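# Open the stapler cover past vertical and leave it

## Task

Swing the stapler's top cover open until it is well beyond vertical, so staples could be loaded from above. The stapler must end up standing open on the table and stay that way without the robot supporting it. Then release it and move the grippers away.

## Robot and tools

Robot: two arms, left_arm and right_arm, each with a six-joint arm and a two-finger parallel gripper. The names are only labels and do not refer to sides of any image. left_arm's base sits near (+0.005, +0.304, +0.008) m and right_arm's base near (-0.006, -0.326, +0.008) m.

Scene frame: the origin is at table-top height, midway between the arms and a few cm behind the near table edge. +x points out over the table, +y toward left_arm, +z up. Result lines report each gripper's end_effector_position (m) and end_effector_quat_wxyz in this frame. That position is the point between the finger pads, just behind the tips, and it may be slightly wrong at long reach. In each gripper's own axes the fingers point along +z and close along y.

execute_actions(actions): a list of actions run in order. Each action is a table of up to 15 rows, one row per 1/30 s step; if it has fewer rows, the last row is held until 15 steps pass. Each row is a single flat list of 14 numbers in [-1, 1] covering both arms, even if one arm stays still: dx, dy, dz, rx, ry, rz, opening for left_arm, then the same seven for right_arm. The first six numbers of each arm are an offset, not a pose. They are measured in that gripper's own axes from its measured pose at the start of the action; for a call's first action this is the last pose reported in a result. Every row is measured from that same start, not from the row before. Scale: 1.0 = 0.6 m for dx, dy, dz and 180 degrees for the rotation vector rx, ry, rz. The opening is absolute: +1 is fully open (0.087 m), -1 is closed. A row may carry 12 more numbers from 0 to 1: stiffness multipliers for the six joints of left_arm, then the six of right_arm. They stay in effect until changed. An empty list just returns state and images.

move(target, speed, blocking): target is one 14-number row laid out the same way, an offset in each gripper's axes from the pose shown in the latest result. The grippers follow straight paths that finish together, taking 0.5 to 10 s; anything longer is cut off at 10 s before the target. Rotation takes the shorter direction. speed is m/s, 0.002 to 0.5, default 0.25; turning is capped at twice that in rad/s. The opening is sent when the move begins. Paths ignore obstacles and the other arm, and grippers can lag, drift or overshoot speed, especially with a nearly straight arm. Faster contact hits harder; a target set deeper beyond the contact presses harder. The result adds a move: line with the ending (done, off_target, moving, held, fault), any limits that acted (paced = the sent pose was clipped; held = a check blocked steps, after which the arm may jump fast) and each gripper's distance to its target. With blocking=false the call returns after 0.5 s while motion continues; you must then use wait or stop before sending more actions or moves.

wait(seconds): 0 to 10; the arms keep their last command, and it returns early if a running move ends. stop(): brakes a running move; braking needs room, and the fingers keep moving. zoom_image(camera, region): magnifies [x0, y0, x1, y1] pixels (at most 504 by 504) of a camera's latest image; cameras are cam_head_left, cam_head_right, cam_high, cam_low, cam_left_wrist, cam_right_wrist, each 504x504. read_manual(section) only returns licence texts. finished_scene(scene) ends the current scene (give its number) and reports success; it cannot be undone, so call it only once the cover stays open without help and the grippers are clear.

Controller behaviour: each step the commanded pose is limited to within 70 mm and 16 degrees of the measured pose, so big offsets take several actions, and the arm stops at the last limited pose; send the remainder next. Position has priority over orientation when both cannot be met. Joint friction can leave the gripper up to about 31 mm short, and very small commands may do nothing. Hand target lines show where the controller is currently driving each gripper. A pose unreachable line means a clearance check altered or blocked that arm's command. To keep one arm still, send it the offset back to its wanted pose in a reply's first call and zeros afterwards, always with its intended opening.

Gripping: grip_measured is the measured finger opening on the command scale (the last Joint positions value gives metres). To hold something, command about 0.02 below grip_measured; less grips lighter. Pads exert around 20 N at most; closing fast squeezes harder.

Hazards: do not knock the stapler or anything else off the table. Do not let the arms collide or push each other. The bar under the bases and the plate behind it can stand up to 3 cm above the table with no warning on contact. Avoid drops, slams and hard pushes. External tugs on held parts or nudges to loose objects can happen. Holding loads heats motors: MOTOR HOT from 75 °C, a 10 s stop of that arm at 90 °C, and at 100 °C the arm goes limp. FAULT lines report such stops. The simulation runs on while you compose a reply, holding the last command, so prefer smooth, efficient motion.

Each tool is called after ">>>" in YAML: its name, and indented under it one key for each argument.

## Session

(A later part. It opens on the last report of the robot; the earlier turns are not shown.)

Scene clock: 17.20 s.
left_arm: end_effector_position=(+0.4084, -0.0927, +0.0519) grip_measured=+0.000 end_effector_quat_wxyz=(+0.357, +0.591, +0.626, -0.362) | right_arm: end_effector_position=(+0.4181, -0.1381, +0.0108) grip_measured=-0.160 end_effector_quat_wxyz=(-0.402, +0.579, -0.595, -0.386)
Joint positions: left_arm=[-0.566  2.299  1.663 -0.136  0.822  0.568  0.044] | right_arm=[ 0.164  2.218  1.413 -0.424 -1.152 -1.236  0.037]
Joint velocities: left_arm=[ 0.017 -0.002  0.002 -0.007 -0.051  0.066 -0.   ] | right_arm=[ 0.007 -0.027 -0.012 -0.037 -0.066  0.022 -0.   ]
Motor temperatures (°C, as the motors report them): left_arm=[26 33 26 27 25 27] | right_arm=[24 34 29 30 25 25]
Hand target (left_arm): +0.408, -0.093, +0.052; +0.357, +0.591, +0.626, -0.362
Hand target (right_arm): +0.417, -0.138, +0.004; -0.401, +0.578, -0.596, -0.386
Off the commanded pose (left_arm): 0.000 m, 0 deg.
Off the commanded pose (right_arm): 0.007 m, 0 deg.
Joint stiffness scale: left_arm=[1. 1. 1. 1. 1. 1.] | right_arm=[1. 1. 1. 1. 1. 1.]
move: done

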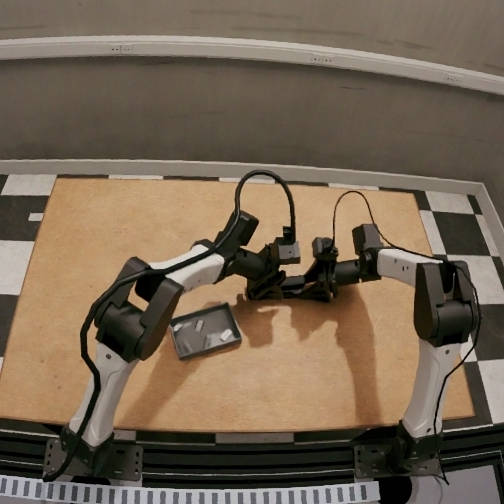

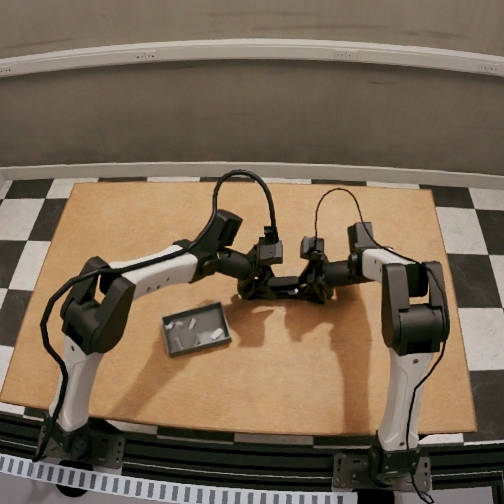

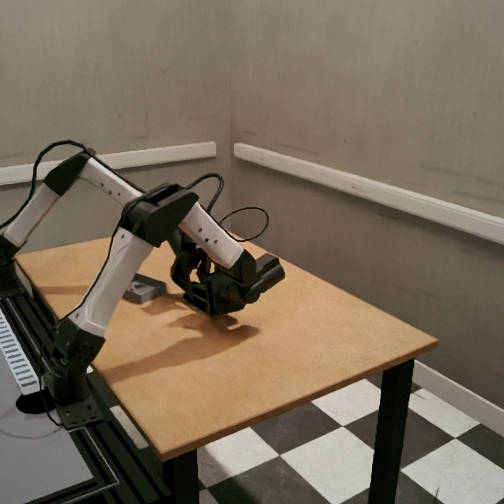

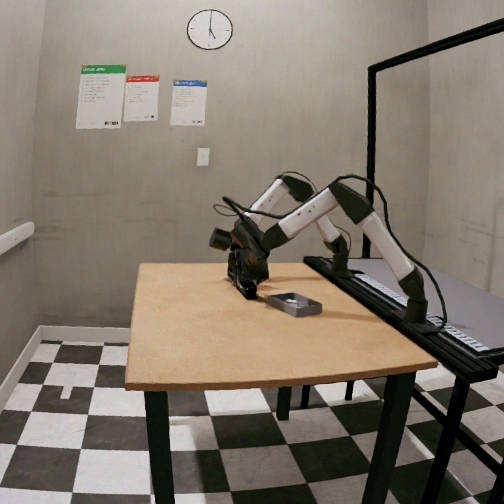

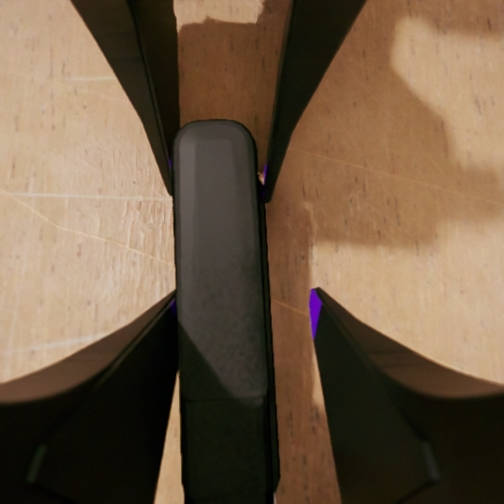

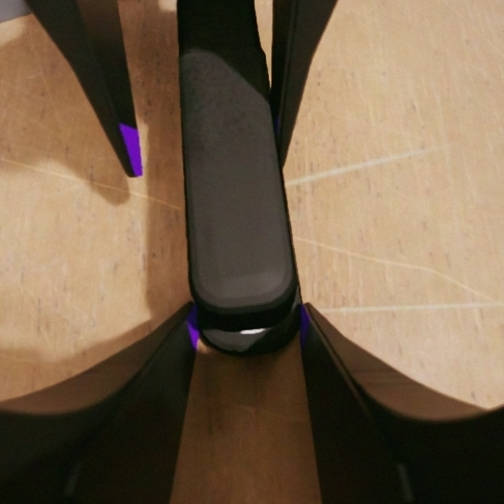

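Regrip deeper and centre the left.

>>> move:
  target: [-0.015,0.03,-0.008,0,0,0,0,0,0.005,0.035,0,0,0,0.1]
  speed: 0.04

>>> move:
  target: [0,0,0,0,0,0,0,0.012,0,0.005,0,0,0,-0.3]

Scene clock: 18.27 s.
left_arm: end_effector_position=(+0.4195, -0.0934, +0.0563) grip_measured=+0.000 end_effector_quat_wxyz=(+0.352, +0.591, +0.629, -0.361) | right_arm: end_effector_position=(+0.4216, -0.1220, +0.0109) grip_measured=+0.100 end_effector_quat_wxyz=(-0.409, +0.578, -0.592, -0.385)
Joint positions: left_arm=[-0.556  2.336  1.756 -0.214  0.826  0.581  0.044] | right_arm=[ 0.199  2.218  1.392 -0.305 -1.148 -1.144  0.048]
Joint velocities: left_arm=[ 0.002  0.017 -0.002 -0.051  0.081  0.022 -0.001] | right_arm=[-0.017 -0.007  0.002  0.007  0.037  0.051 -0.   ]
Motor temperatures (°C, as the motors report them): left_arm=[26 34 27 27 25 27] | right_arm=[24 34 29 30 25 25]
Hand target (left_arm): +0.426, -0.092, +0.062; +0.358, +0.591, +0.626, -0.362
Hand target (right_arm): +0.416, -0.119, +0.003; -0.402, +0.579, -0.595, -0.386
Off the commanded pose (left_arm): 0.009 m, 1 deg.
Off the commanded pose (right_arm): 0.010 m, 1 deg.
Joint stiffness scale: left_arm=[1. 1. 1. 1. 1. 1.] | right_arm=[1. 1. 1. 1. 1. 1.]
move: done

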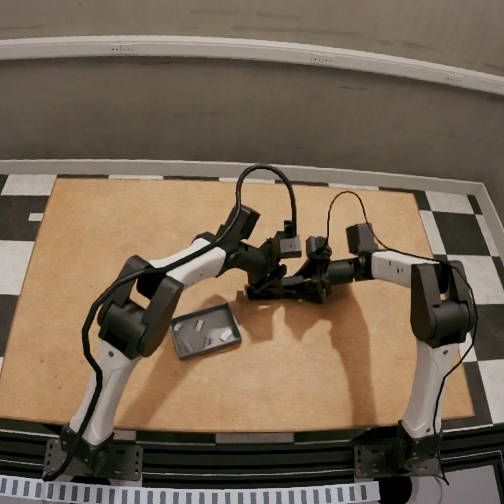

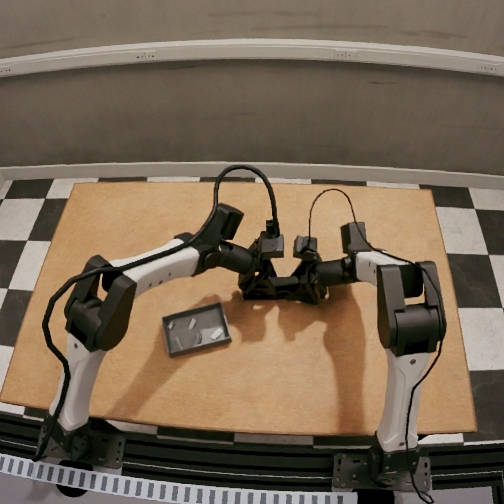

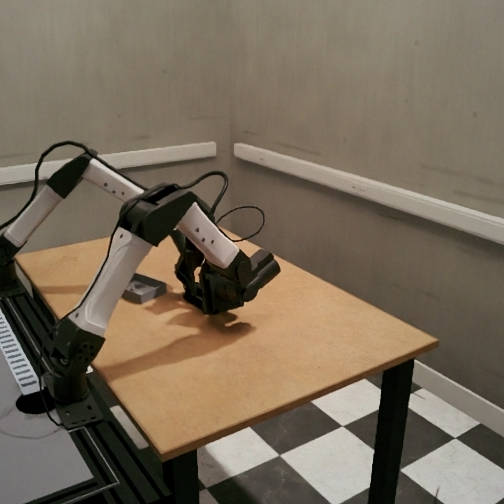

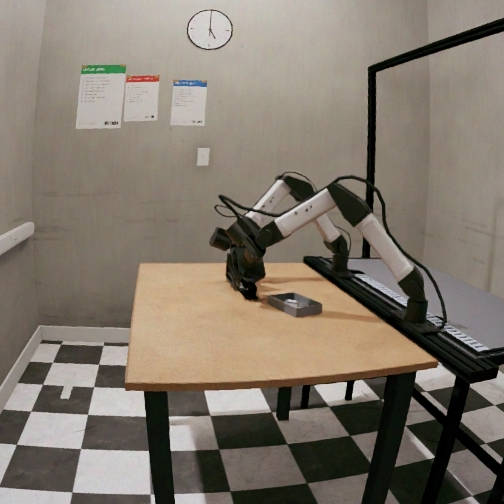

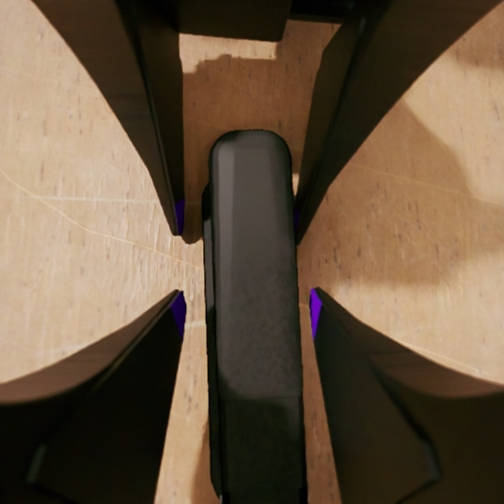

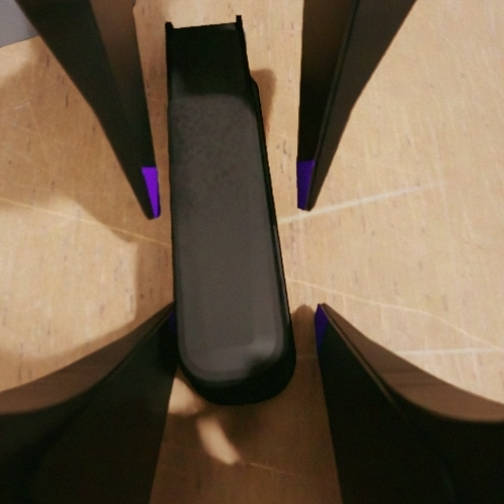

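Scene clock: 18.97 s.
left_arm: end_effector_position=(+0.4195, -0.0934, +0.0562) grip_measured=+0.000 end_effector_quat_wxyz=(+0.352, +0.591, +0.629, -0.361) | right_arm: end_effector_position=(+0.4217, -0.1219, +0.0111) grip_measured=-0.104 end_effector_quat_wxyz=(-0.410, +0.578, -0.591, -0.385)
Joint positions: left_arm=[-0.556  2.336  1.756 -0.214  0.826  0.581  0.044] | right_arm=[ 0.199  2.218  1.392 -0.304 -1.148 -1.144  0.039]
Joint velocities: left_arm=[-0.012  0.002  0.012  0.125  0.022  0.022  0.   ] | right_arm=[ 0.032  0.007  0.002  0.007 -0.095  0.051 -0.001]
Motor temperatures (°C, as the motors report them): left_arm=[26 34 27 27 25 27] | right_arm=[24 34 29 30 25 25]
Hand target (left_arm): +0.420, -0.093, +0.056; +0.352, +0.591, +0.629, -0.361
Hand target (right_arm): +0.421, -0.122, +0.003; -0.409, +0.578, -0.591, -0.386
Off the commanded pose (left_arm): 0.000 m, 0 deg.
Off the commanded pose (right_arm): 0.008 m, 0 deg.
Joint stiffness scale: left_arm=[1. 1. 1. 1. 1. 1.] | right_arm=[1. 1. 1. 1. 1. 1.]
move: done

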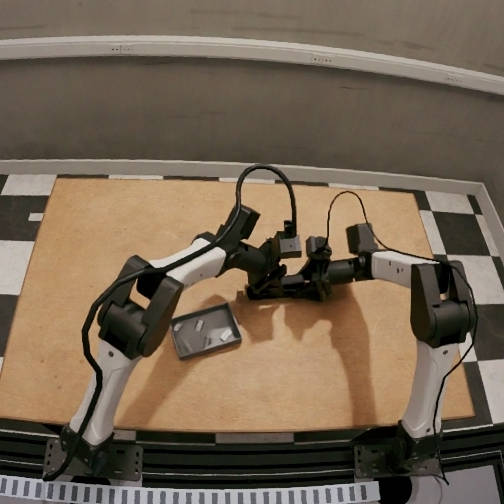

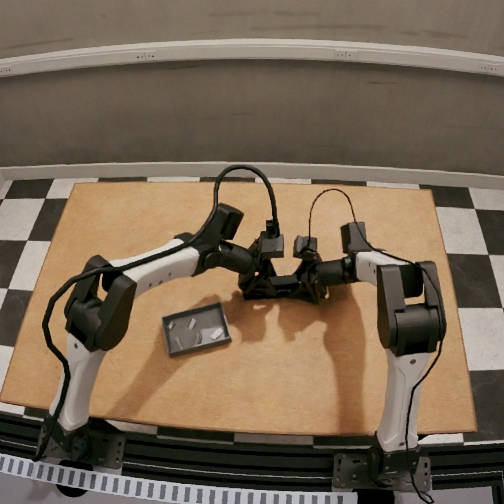

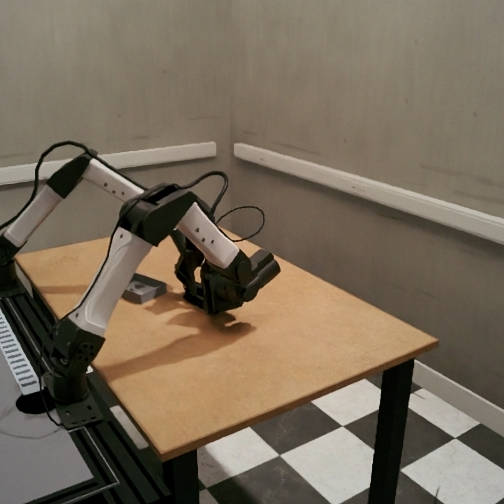

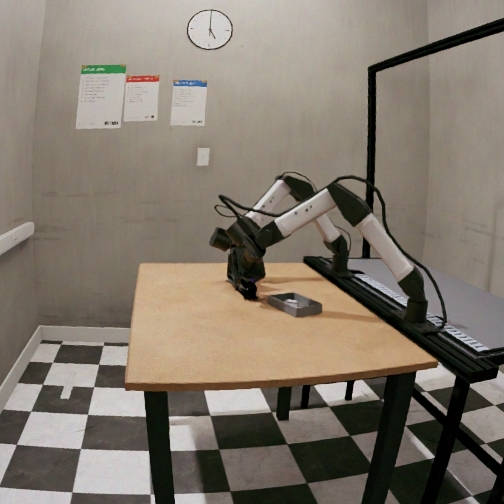

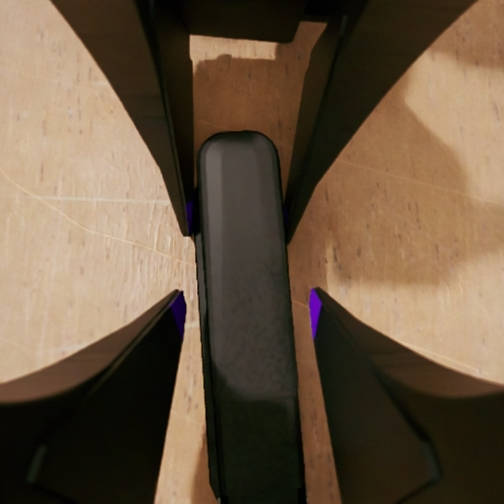

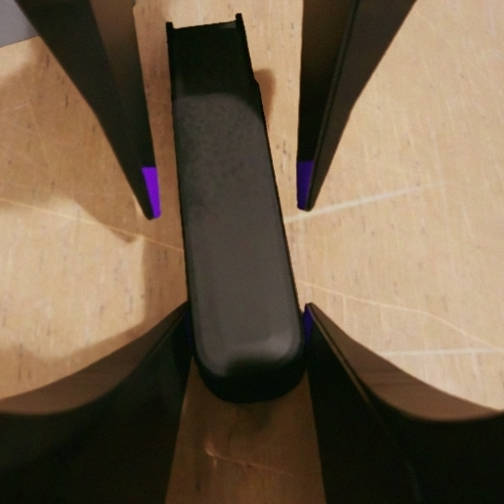

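>>> move:
  target: [0,0,0,-0.025,0,-0.015,-0.5,0.012,0,0.005,0,0,0,-0.3]

>>> move:
  target: [-0.06,0,-0.065,0,-0.17,0,-0.5,0.025,0,0.008,0,0,0,-0.3]
  speed: 0.07

>>> zoom_image:
  camera: "cam_head_left"
  region: [190, 210, 370, 330]

Scene clock: 19.87 s.
left_arm: end_effector_position=(+0.4193, -0.0936, +0.0557) grip_measured=-0.396 end_effector_quat_wxyz=(+0.363, +0.574, +0.641, -0.357) | right_arm: end_effector_position=(+0.4220, -0.1219, +0.0111) grip_measured=-0.105 end_effector_quat_wxyz=(-0.410, +0.578, -0.591, -0.385)
Joint positions: left_arm=[-0.561  2.311  1.692 -0.127  0.795  0.52   0.026] | right_arm=[ 0.199  2.218  1.392 -0.301 -1.148 -1.141  0.039]
Joint velocities: left_arm=[-0.012 -0.022 -0.012 -0.007  0.037 -0.051  0.   ] | right_arm=[-0.012  0.002 -0.007 -0.051 -0.051  0.051  0.   ]
Motor temperatures (°C, as the motors report them): left_arm=[26 34 27 27 25 27] | right_arm=[24 34 29 30 25 25]
Hand target (left_arm): +0.420, -0.093, +0.056; +0.366, +0.562, +0.656, -0.345
Hand target (right_arm): +0.421, -0.122, +0.003; -0.410, +0.578, -0.591, -0.385
Off the commanded pose (left_arm): 0.001 m, 3 deg.
Off the commanded pose (right_arm): 0.008 m, 0 deg.
Joint stiffness scale: left_arm=[1. 1. 1. 1. 1. 1.] | right_arm=[1. 1. 1. 1. 1. 1.]
move: off_target (left_arm)

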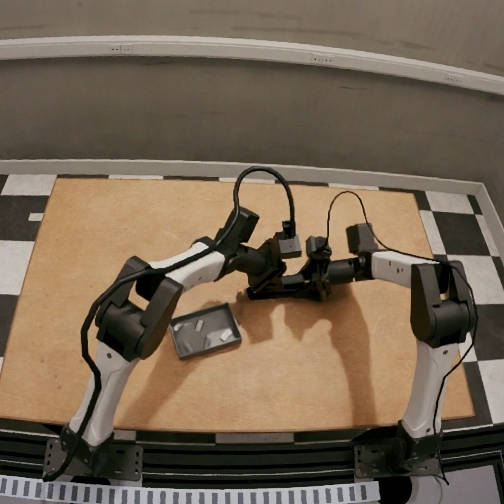

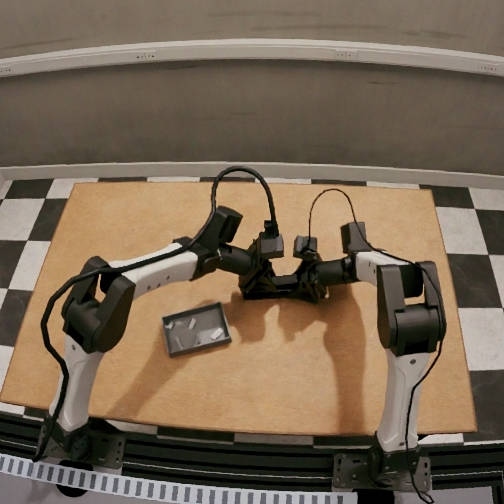

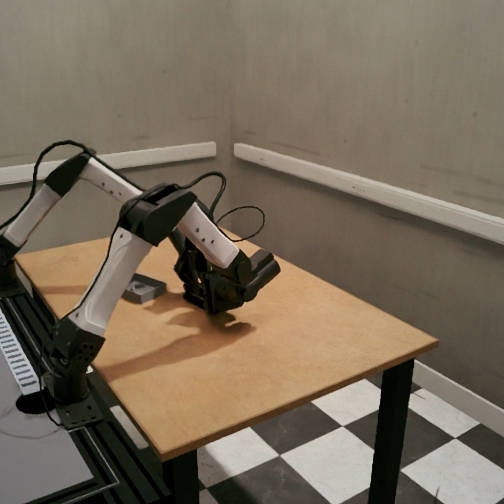

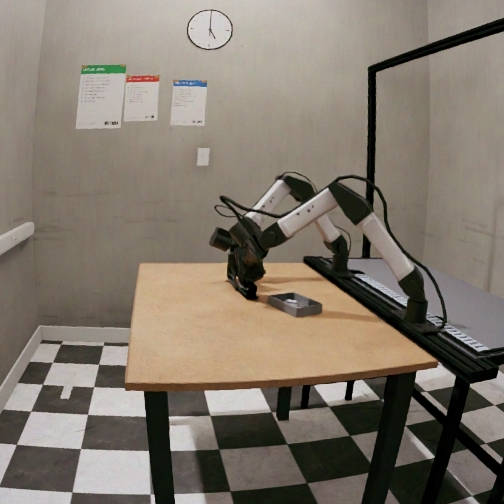

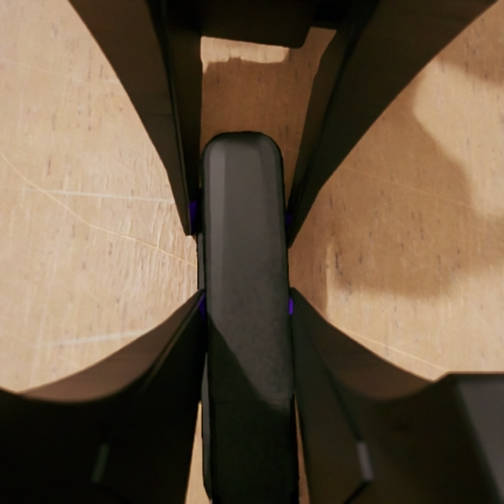

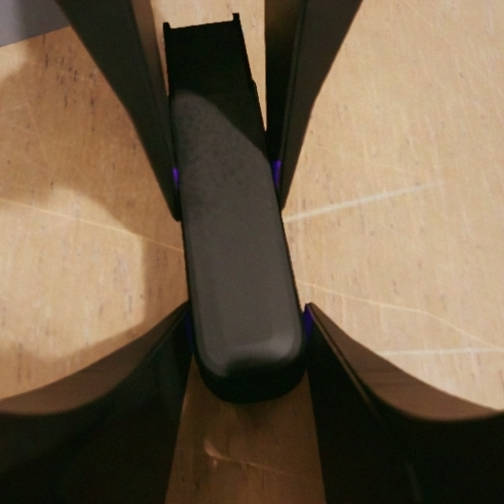

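Scene clock: 24.20 s.
left_arm: end_effector_position=(+0.4160, -0.0836, +0.0955) grip_measured=-0.401 end_effector_quat_wxyz=(+0.509, +0.472, +0.526, -0.491) | right_arm: end_effector_position=(+0.4192, -0.1184, +0.0163) grip_measured=-0.105 end_effector_quat_wxyz=(-0.413, +0.569, -0.587, -0.403)
Joint positions: left_arm=[-0.476  2.336  1.303  1.047  1.015 -0.063  0.026] | right_arm=[ 0.199  2.218  1.392 -0.297 -1.184 -1.119  0.039]
Joint velocities: left_arm=[ 0.012 -0.002  0.002 -0.007 -0.022 -0.022 -0.   ] | right_arm=[-0.002 -0.007  0.002  0.066 -0.007  0.022  0.   ]
Motor temperatures (°C, as the motors report them): left_arm=[26 36 27 28 25 27] | right_arm=[24 35 29 30 25 25]
Hand target (left_arm): +0.420, -0.077, +0.105; +0.518, +0.462, +0.523, -0.495
Hand target (right_arm): +0.421, -0.123, -0.004; -0.409, +0.578, -0.591, -0.386
Off the commanded pose (left_arm): 0.013 m, 2 deg.
Off the commanded pose (right_arm): 0.022 m, 2 deg.
Joint stiffness scale: left_arm=[1. 1. 1. 1. 1. 1.] | right_arm=[1. 1. 1. 1. 1. 1.]
move: off_target (left_arm, right_arm)

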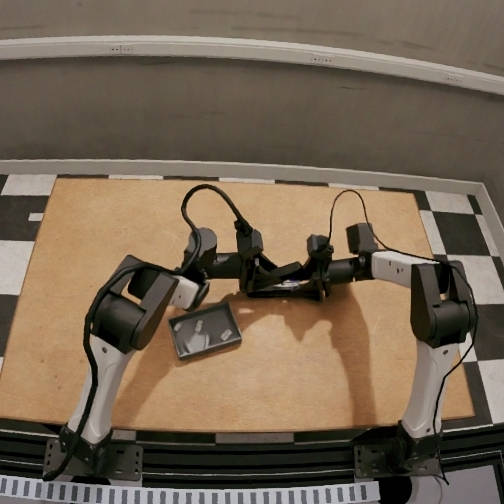

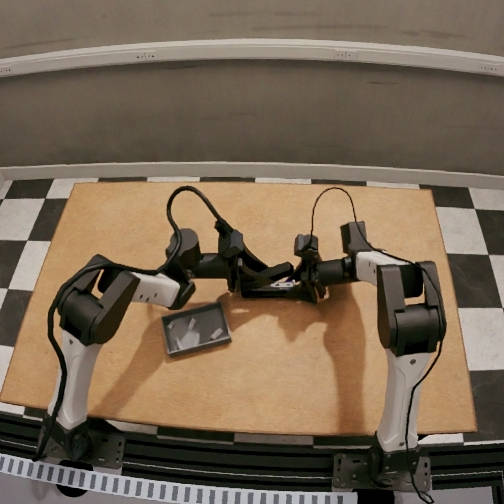

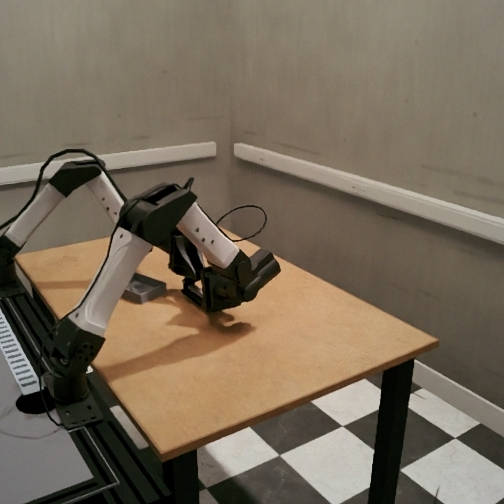

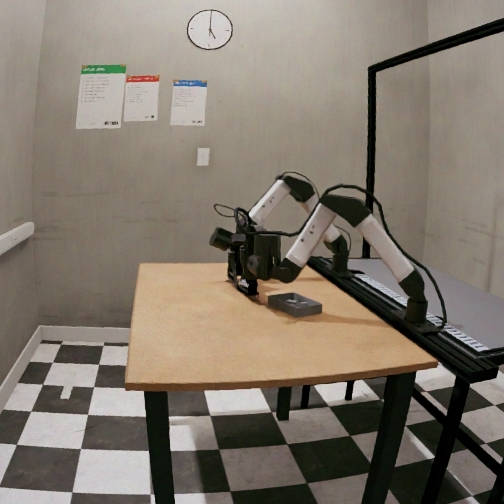

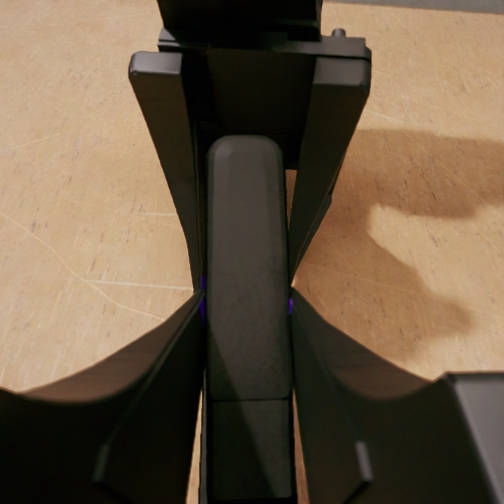

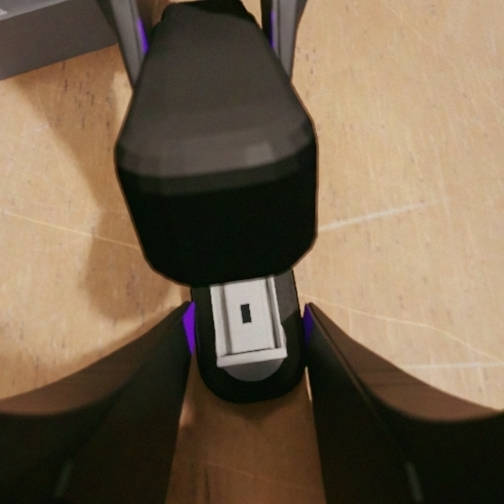

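Region (190, 210, 370, 330) of cam_head_left's 504x504 image, scaled by 2.800, with more detail than that image has.

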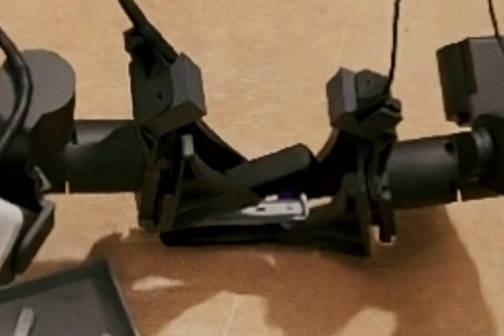

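>>> move:
  target: [-0.035,-0.005,-0.06,0,0,0,-0.415,0.03,0,-0.01,0,0,0,-0.3]
  speed: 0.03

>>> move:
  target: [-0.015,-0.005,-0.07,0,0,0,-0.415,0.02,0,-0.01,0,0,0,-0.3]
  speed: 0.03

>>> zoom_image:
  camera: "cam_head_left"
  region: [190, 210, 370, 330]

Scene clock: 26.20 s.
left_arm: end_effector_position=(+0.4116, -0.0642, +0.1026) grip_measured=-0.404 end_effector_quat_wxyz=(+0.511, +0.474, +0.528, -0.485) | right_arm: end_effector_position=(+0.4131, -0.1122, +0.0264) grip_measured=-0.111 end_effector_quat_wxyz=(-0.425, +0.567, -0.561, -0.428)
Joint positions: left_arm=[-0.444  2.273  1.23   1.044  1.038 -0.044  0.026] | right_arm=[ 0.199  2.218  1.392 -0.308 -1.26  -1.146  0.039]
Joint velocities: left_arm=[-0.012  0.012 -0.007  0.037 -0.051  0.007  0.   ] | right_arm=[ 0.007 -0.002 -0.017 -0.037 -0.007  0.007 -0.   ]
Motor temperatures (°C, as the motors report them): left_arm=[26 37 27 28 25 27] | right_arm=[24 35 29 30 25 25]
Hand target (left_arm): +0.412, -0.049, +0.116; +0.509, +0.473, +0.526, -0.490
Hand target (right_arm): +0.417, -0.130, +0.002; -0.413, +0.568, -0.587, -0.403
Off the commanded pose (left_arm): 0.021 m, 1 deg.
Off the commanded pose (right_arm): 0.031 m, 4 deg.
Joint stiffness scale: left_arm=[1. 1. 1. 1. 1. 1.] | right_arm=[1. 1. 1. 1. 1. 1.]
move: off_target (left_arm, right_arm)

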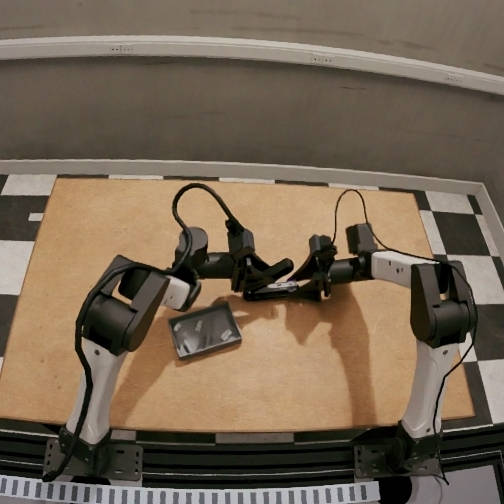

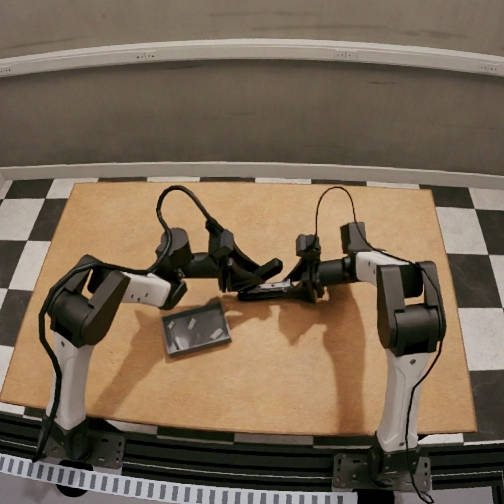

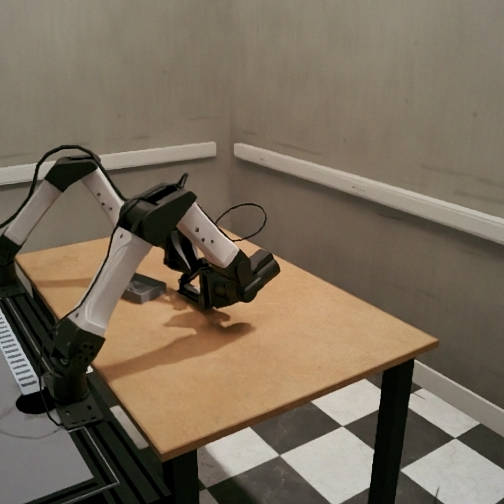

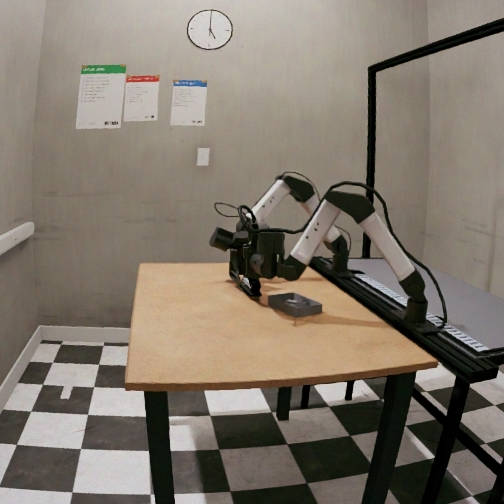

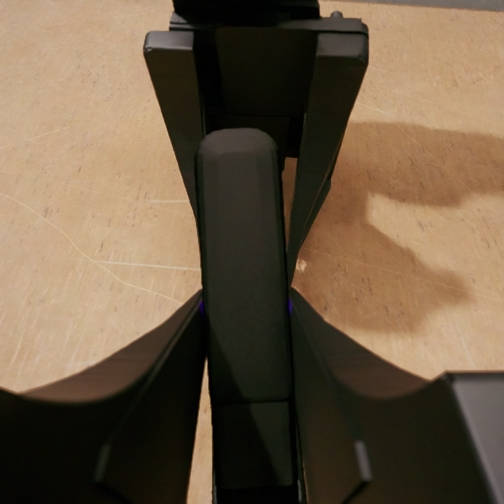

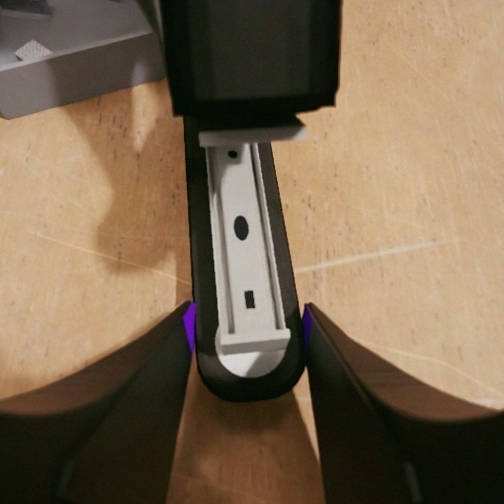

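Scene clock: 27.90 s.
left_arm: end_effector_position=(+0.4076, -0.0387, +0.1027) grip_measured=-0.409 end_effector_quat_wxyz=(+0.507, +0.467, +0.540, -0.483) | right_arm: end_effector_position=(+0.4087, -0.1052, +0.0329) grip_measured=-0.122 end_effector_quat_wxyz=(-0.438, +0.575, -0.534, -0.439)
Joint positions: left_arm=[-0.397  2.221  1.151  1.044  1.069 -0.04   0.026] | right_arm=[ 0.208  2.218  1.392 -0.314 -1.307 -1.19   0.038]
Joint velocities: left_arm=[ 0.012  0.012  0.007  0.037 -0.007 -0.081 -0.001] | right_arm=[-0.002  0.007  0.007 -0.022 -0.037  0.022 -0.   ]
Motor temperatures (°C, as the motors report them): left_arm=[26 37 27 28 26 27] | right_arm=[24 36 29 30 25 25]
Hand target (left_arm): +0.406, -0.023, +0.111; +0.511, +0.475, +0.529, -0.484
Hand target (right_arm): +0.412, -0.121, +0.017; -0.426, +0.567, -0.561, -0.428
Off the commanded pose (left_arm): 0.019 m, 2 deg.
Off the commanded pose (right_arm): 0.023 m, 4 deg.
Joint stiffness scale: left_arm=[1. 1. 1. 1. 1. 1.] | right_arm=[1. 1. 1. 1. 1. 1.]
move: off_target (left_arm, right_arm)

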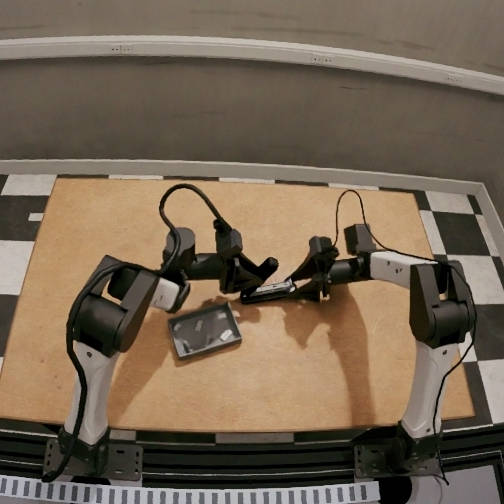

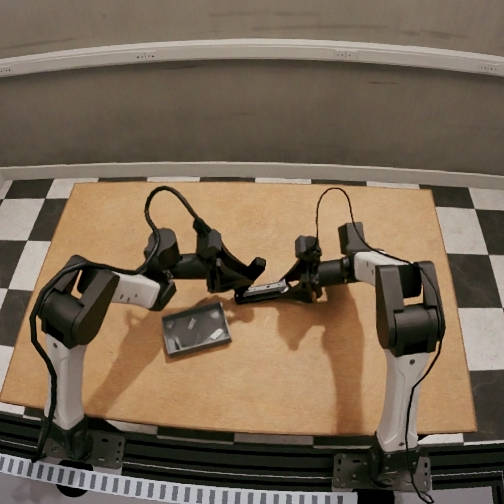

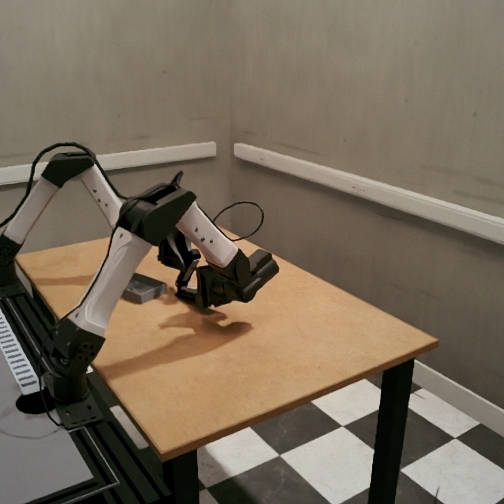

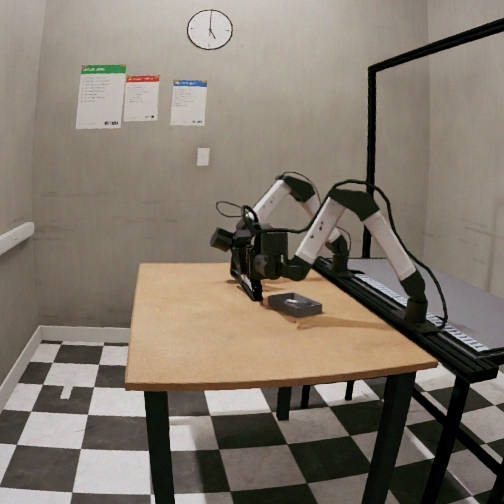

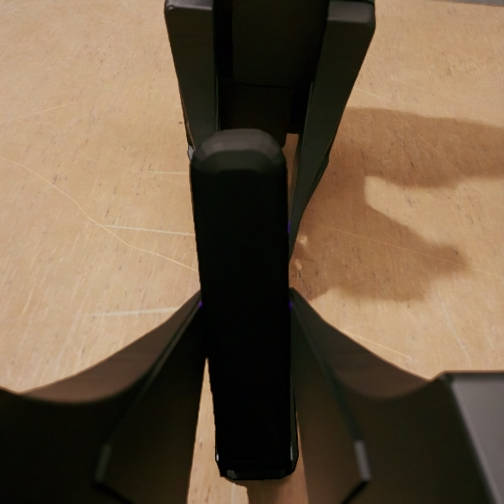

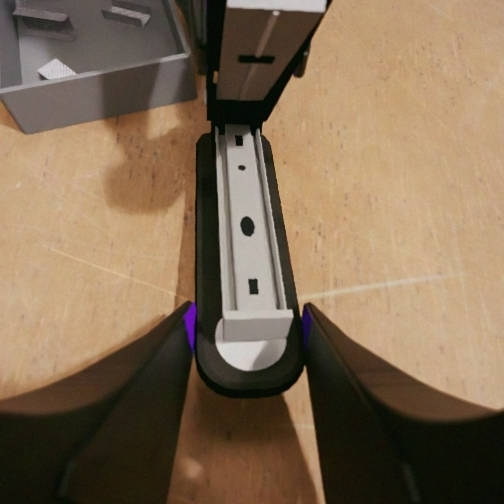

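Region (190, 210, 370, 330) of cam_head_left's 504x504 image, scaled by 2.800, with more detail than that image has.

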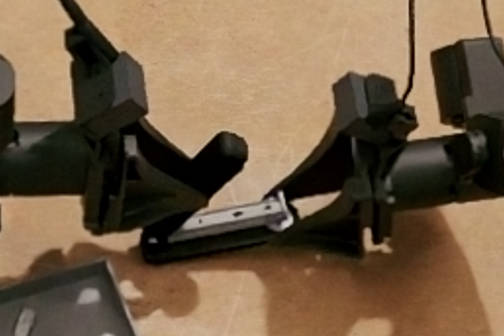

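The base nose has lifted; push it back down.

>>> move:
  target: [-0.025,-0.01,-0.06,0,0,0,-0.419,0.07,0,-0.005,0,0.06,0,-0.3]
  speed: 0.04

>>> zoom_image:
  camera: "cam_head_left"
  region: [190, 210, 370, 330]

Scene clock: 30.73 s.
left_arm: end_effector_position=(+0.3997, -0.0199, +0.1092) grip_measured=-0.410 end_effector_quat_wxyz=(+0.511, +0.473, +0.536, -0.478) | right_arm: end_effector_position=(+0.4047, -0.1038, +0.0241) grip_measured=-0.126 end_effector_quat_wxyz=(-0.414, +0.600, -0.543, -0.417)
Joint positions: left_arm=[-0.363  2.16   1.08   1.045  1.103 -0.014  0.026] | right_arm=[ 0.229  2.218  1.421 -0.42  -1.227 -1.274  0.038]
Joint velocities: left_arm=[ 0.007  0.002 -0.002  0.007 -0.081 -0.022 -0.001] | right_arm=[ 0.012  0.012  0.012  0.022 -0.051  0.007 -0.   ]
Motor temperatures (°C, as the motors report them): left_arm=[26 38 27 28 26 27] | right_arm=[24 36 29 30 25 25]
Hand target (left_arm): +0.399, -0.005, +0.118; +0.507, +0.467, +0.540, -0.482
Hand target (right_arm): +0.408, -0.119, -0.006; -0.387, +0.613, -0.572, -0.384
Off the commanded pose (left_arm): 0.019 m, 1 deg.
Off the commanded pose (right_arm): 0.035 m, 6 deg.
Joint stiffness scale: left_arm=[1. 1. 1. 1. 1. 1.] | right_arm=[1. 1. 1. 1. 1. 1.]
move: off_target (left_arm, right_arm)

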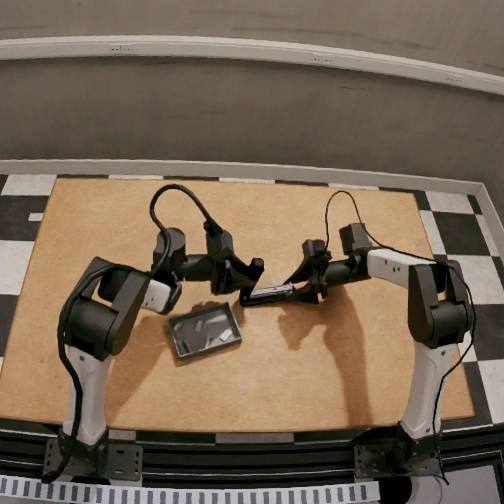

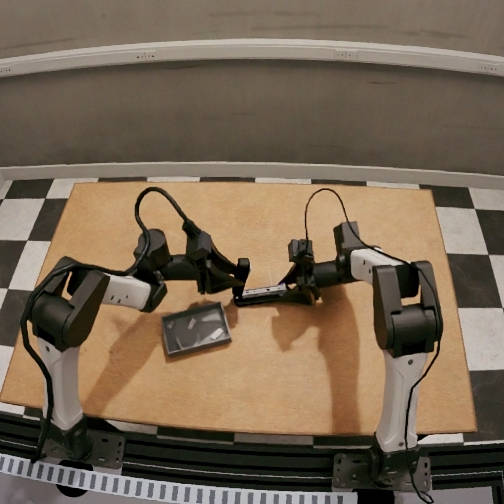

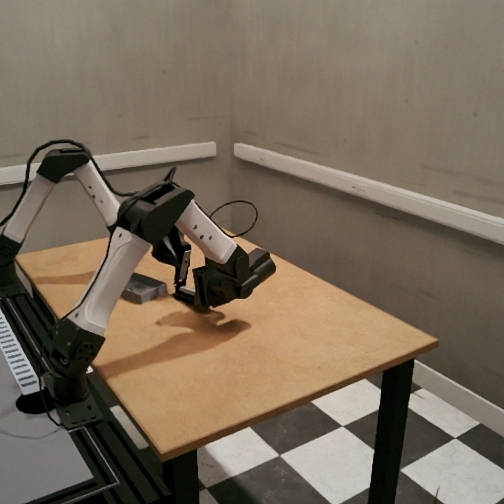

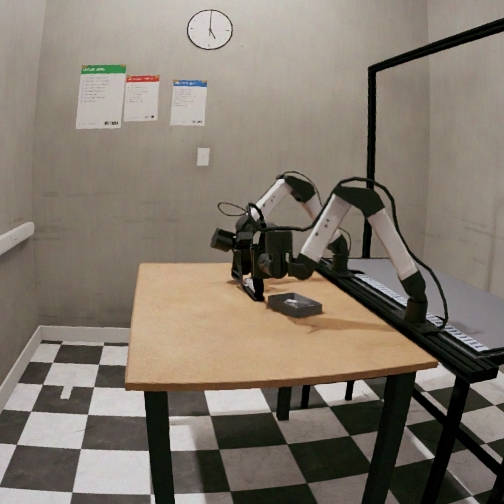

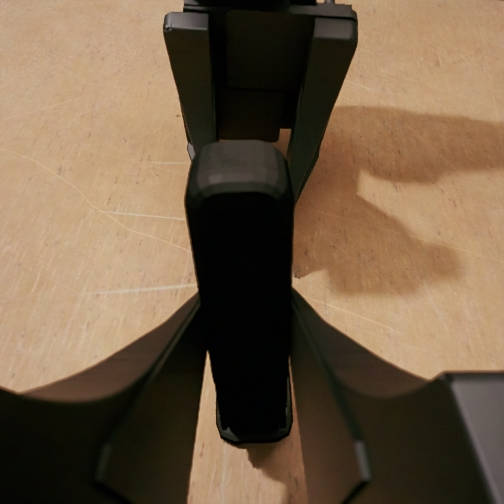

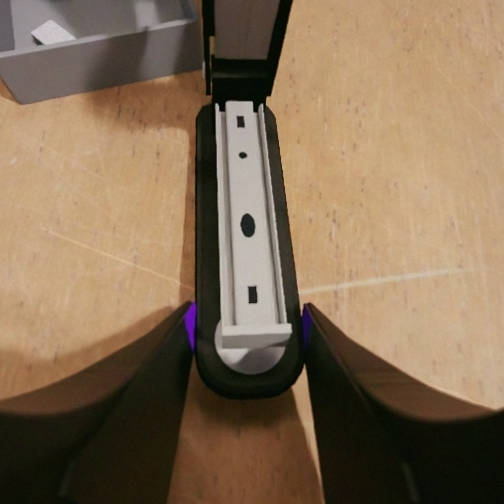

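Region (190, 210, 370, 330) of cam_head_left's 504x504 image, scaled by 2.800, with more detail than that image has.

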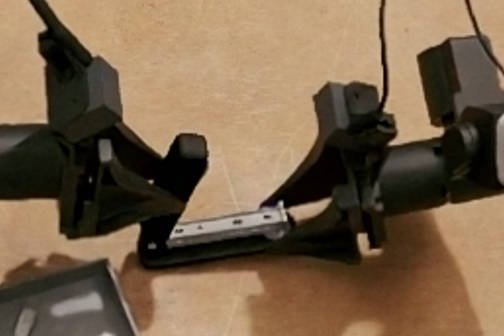

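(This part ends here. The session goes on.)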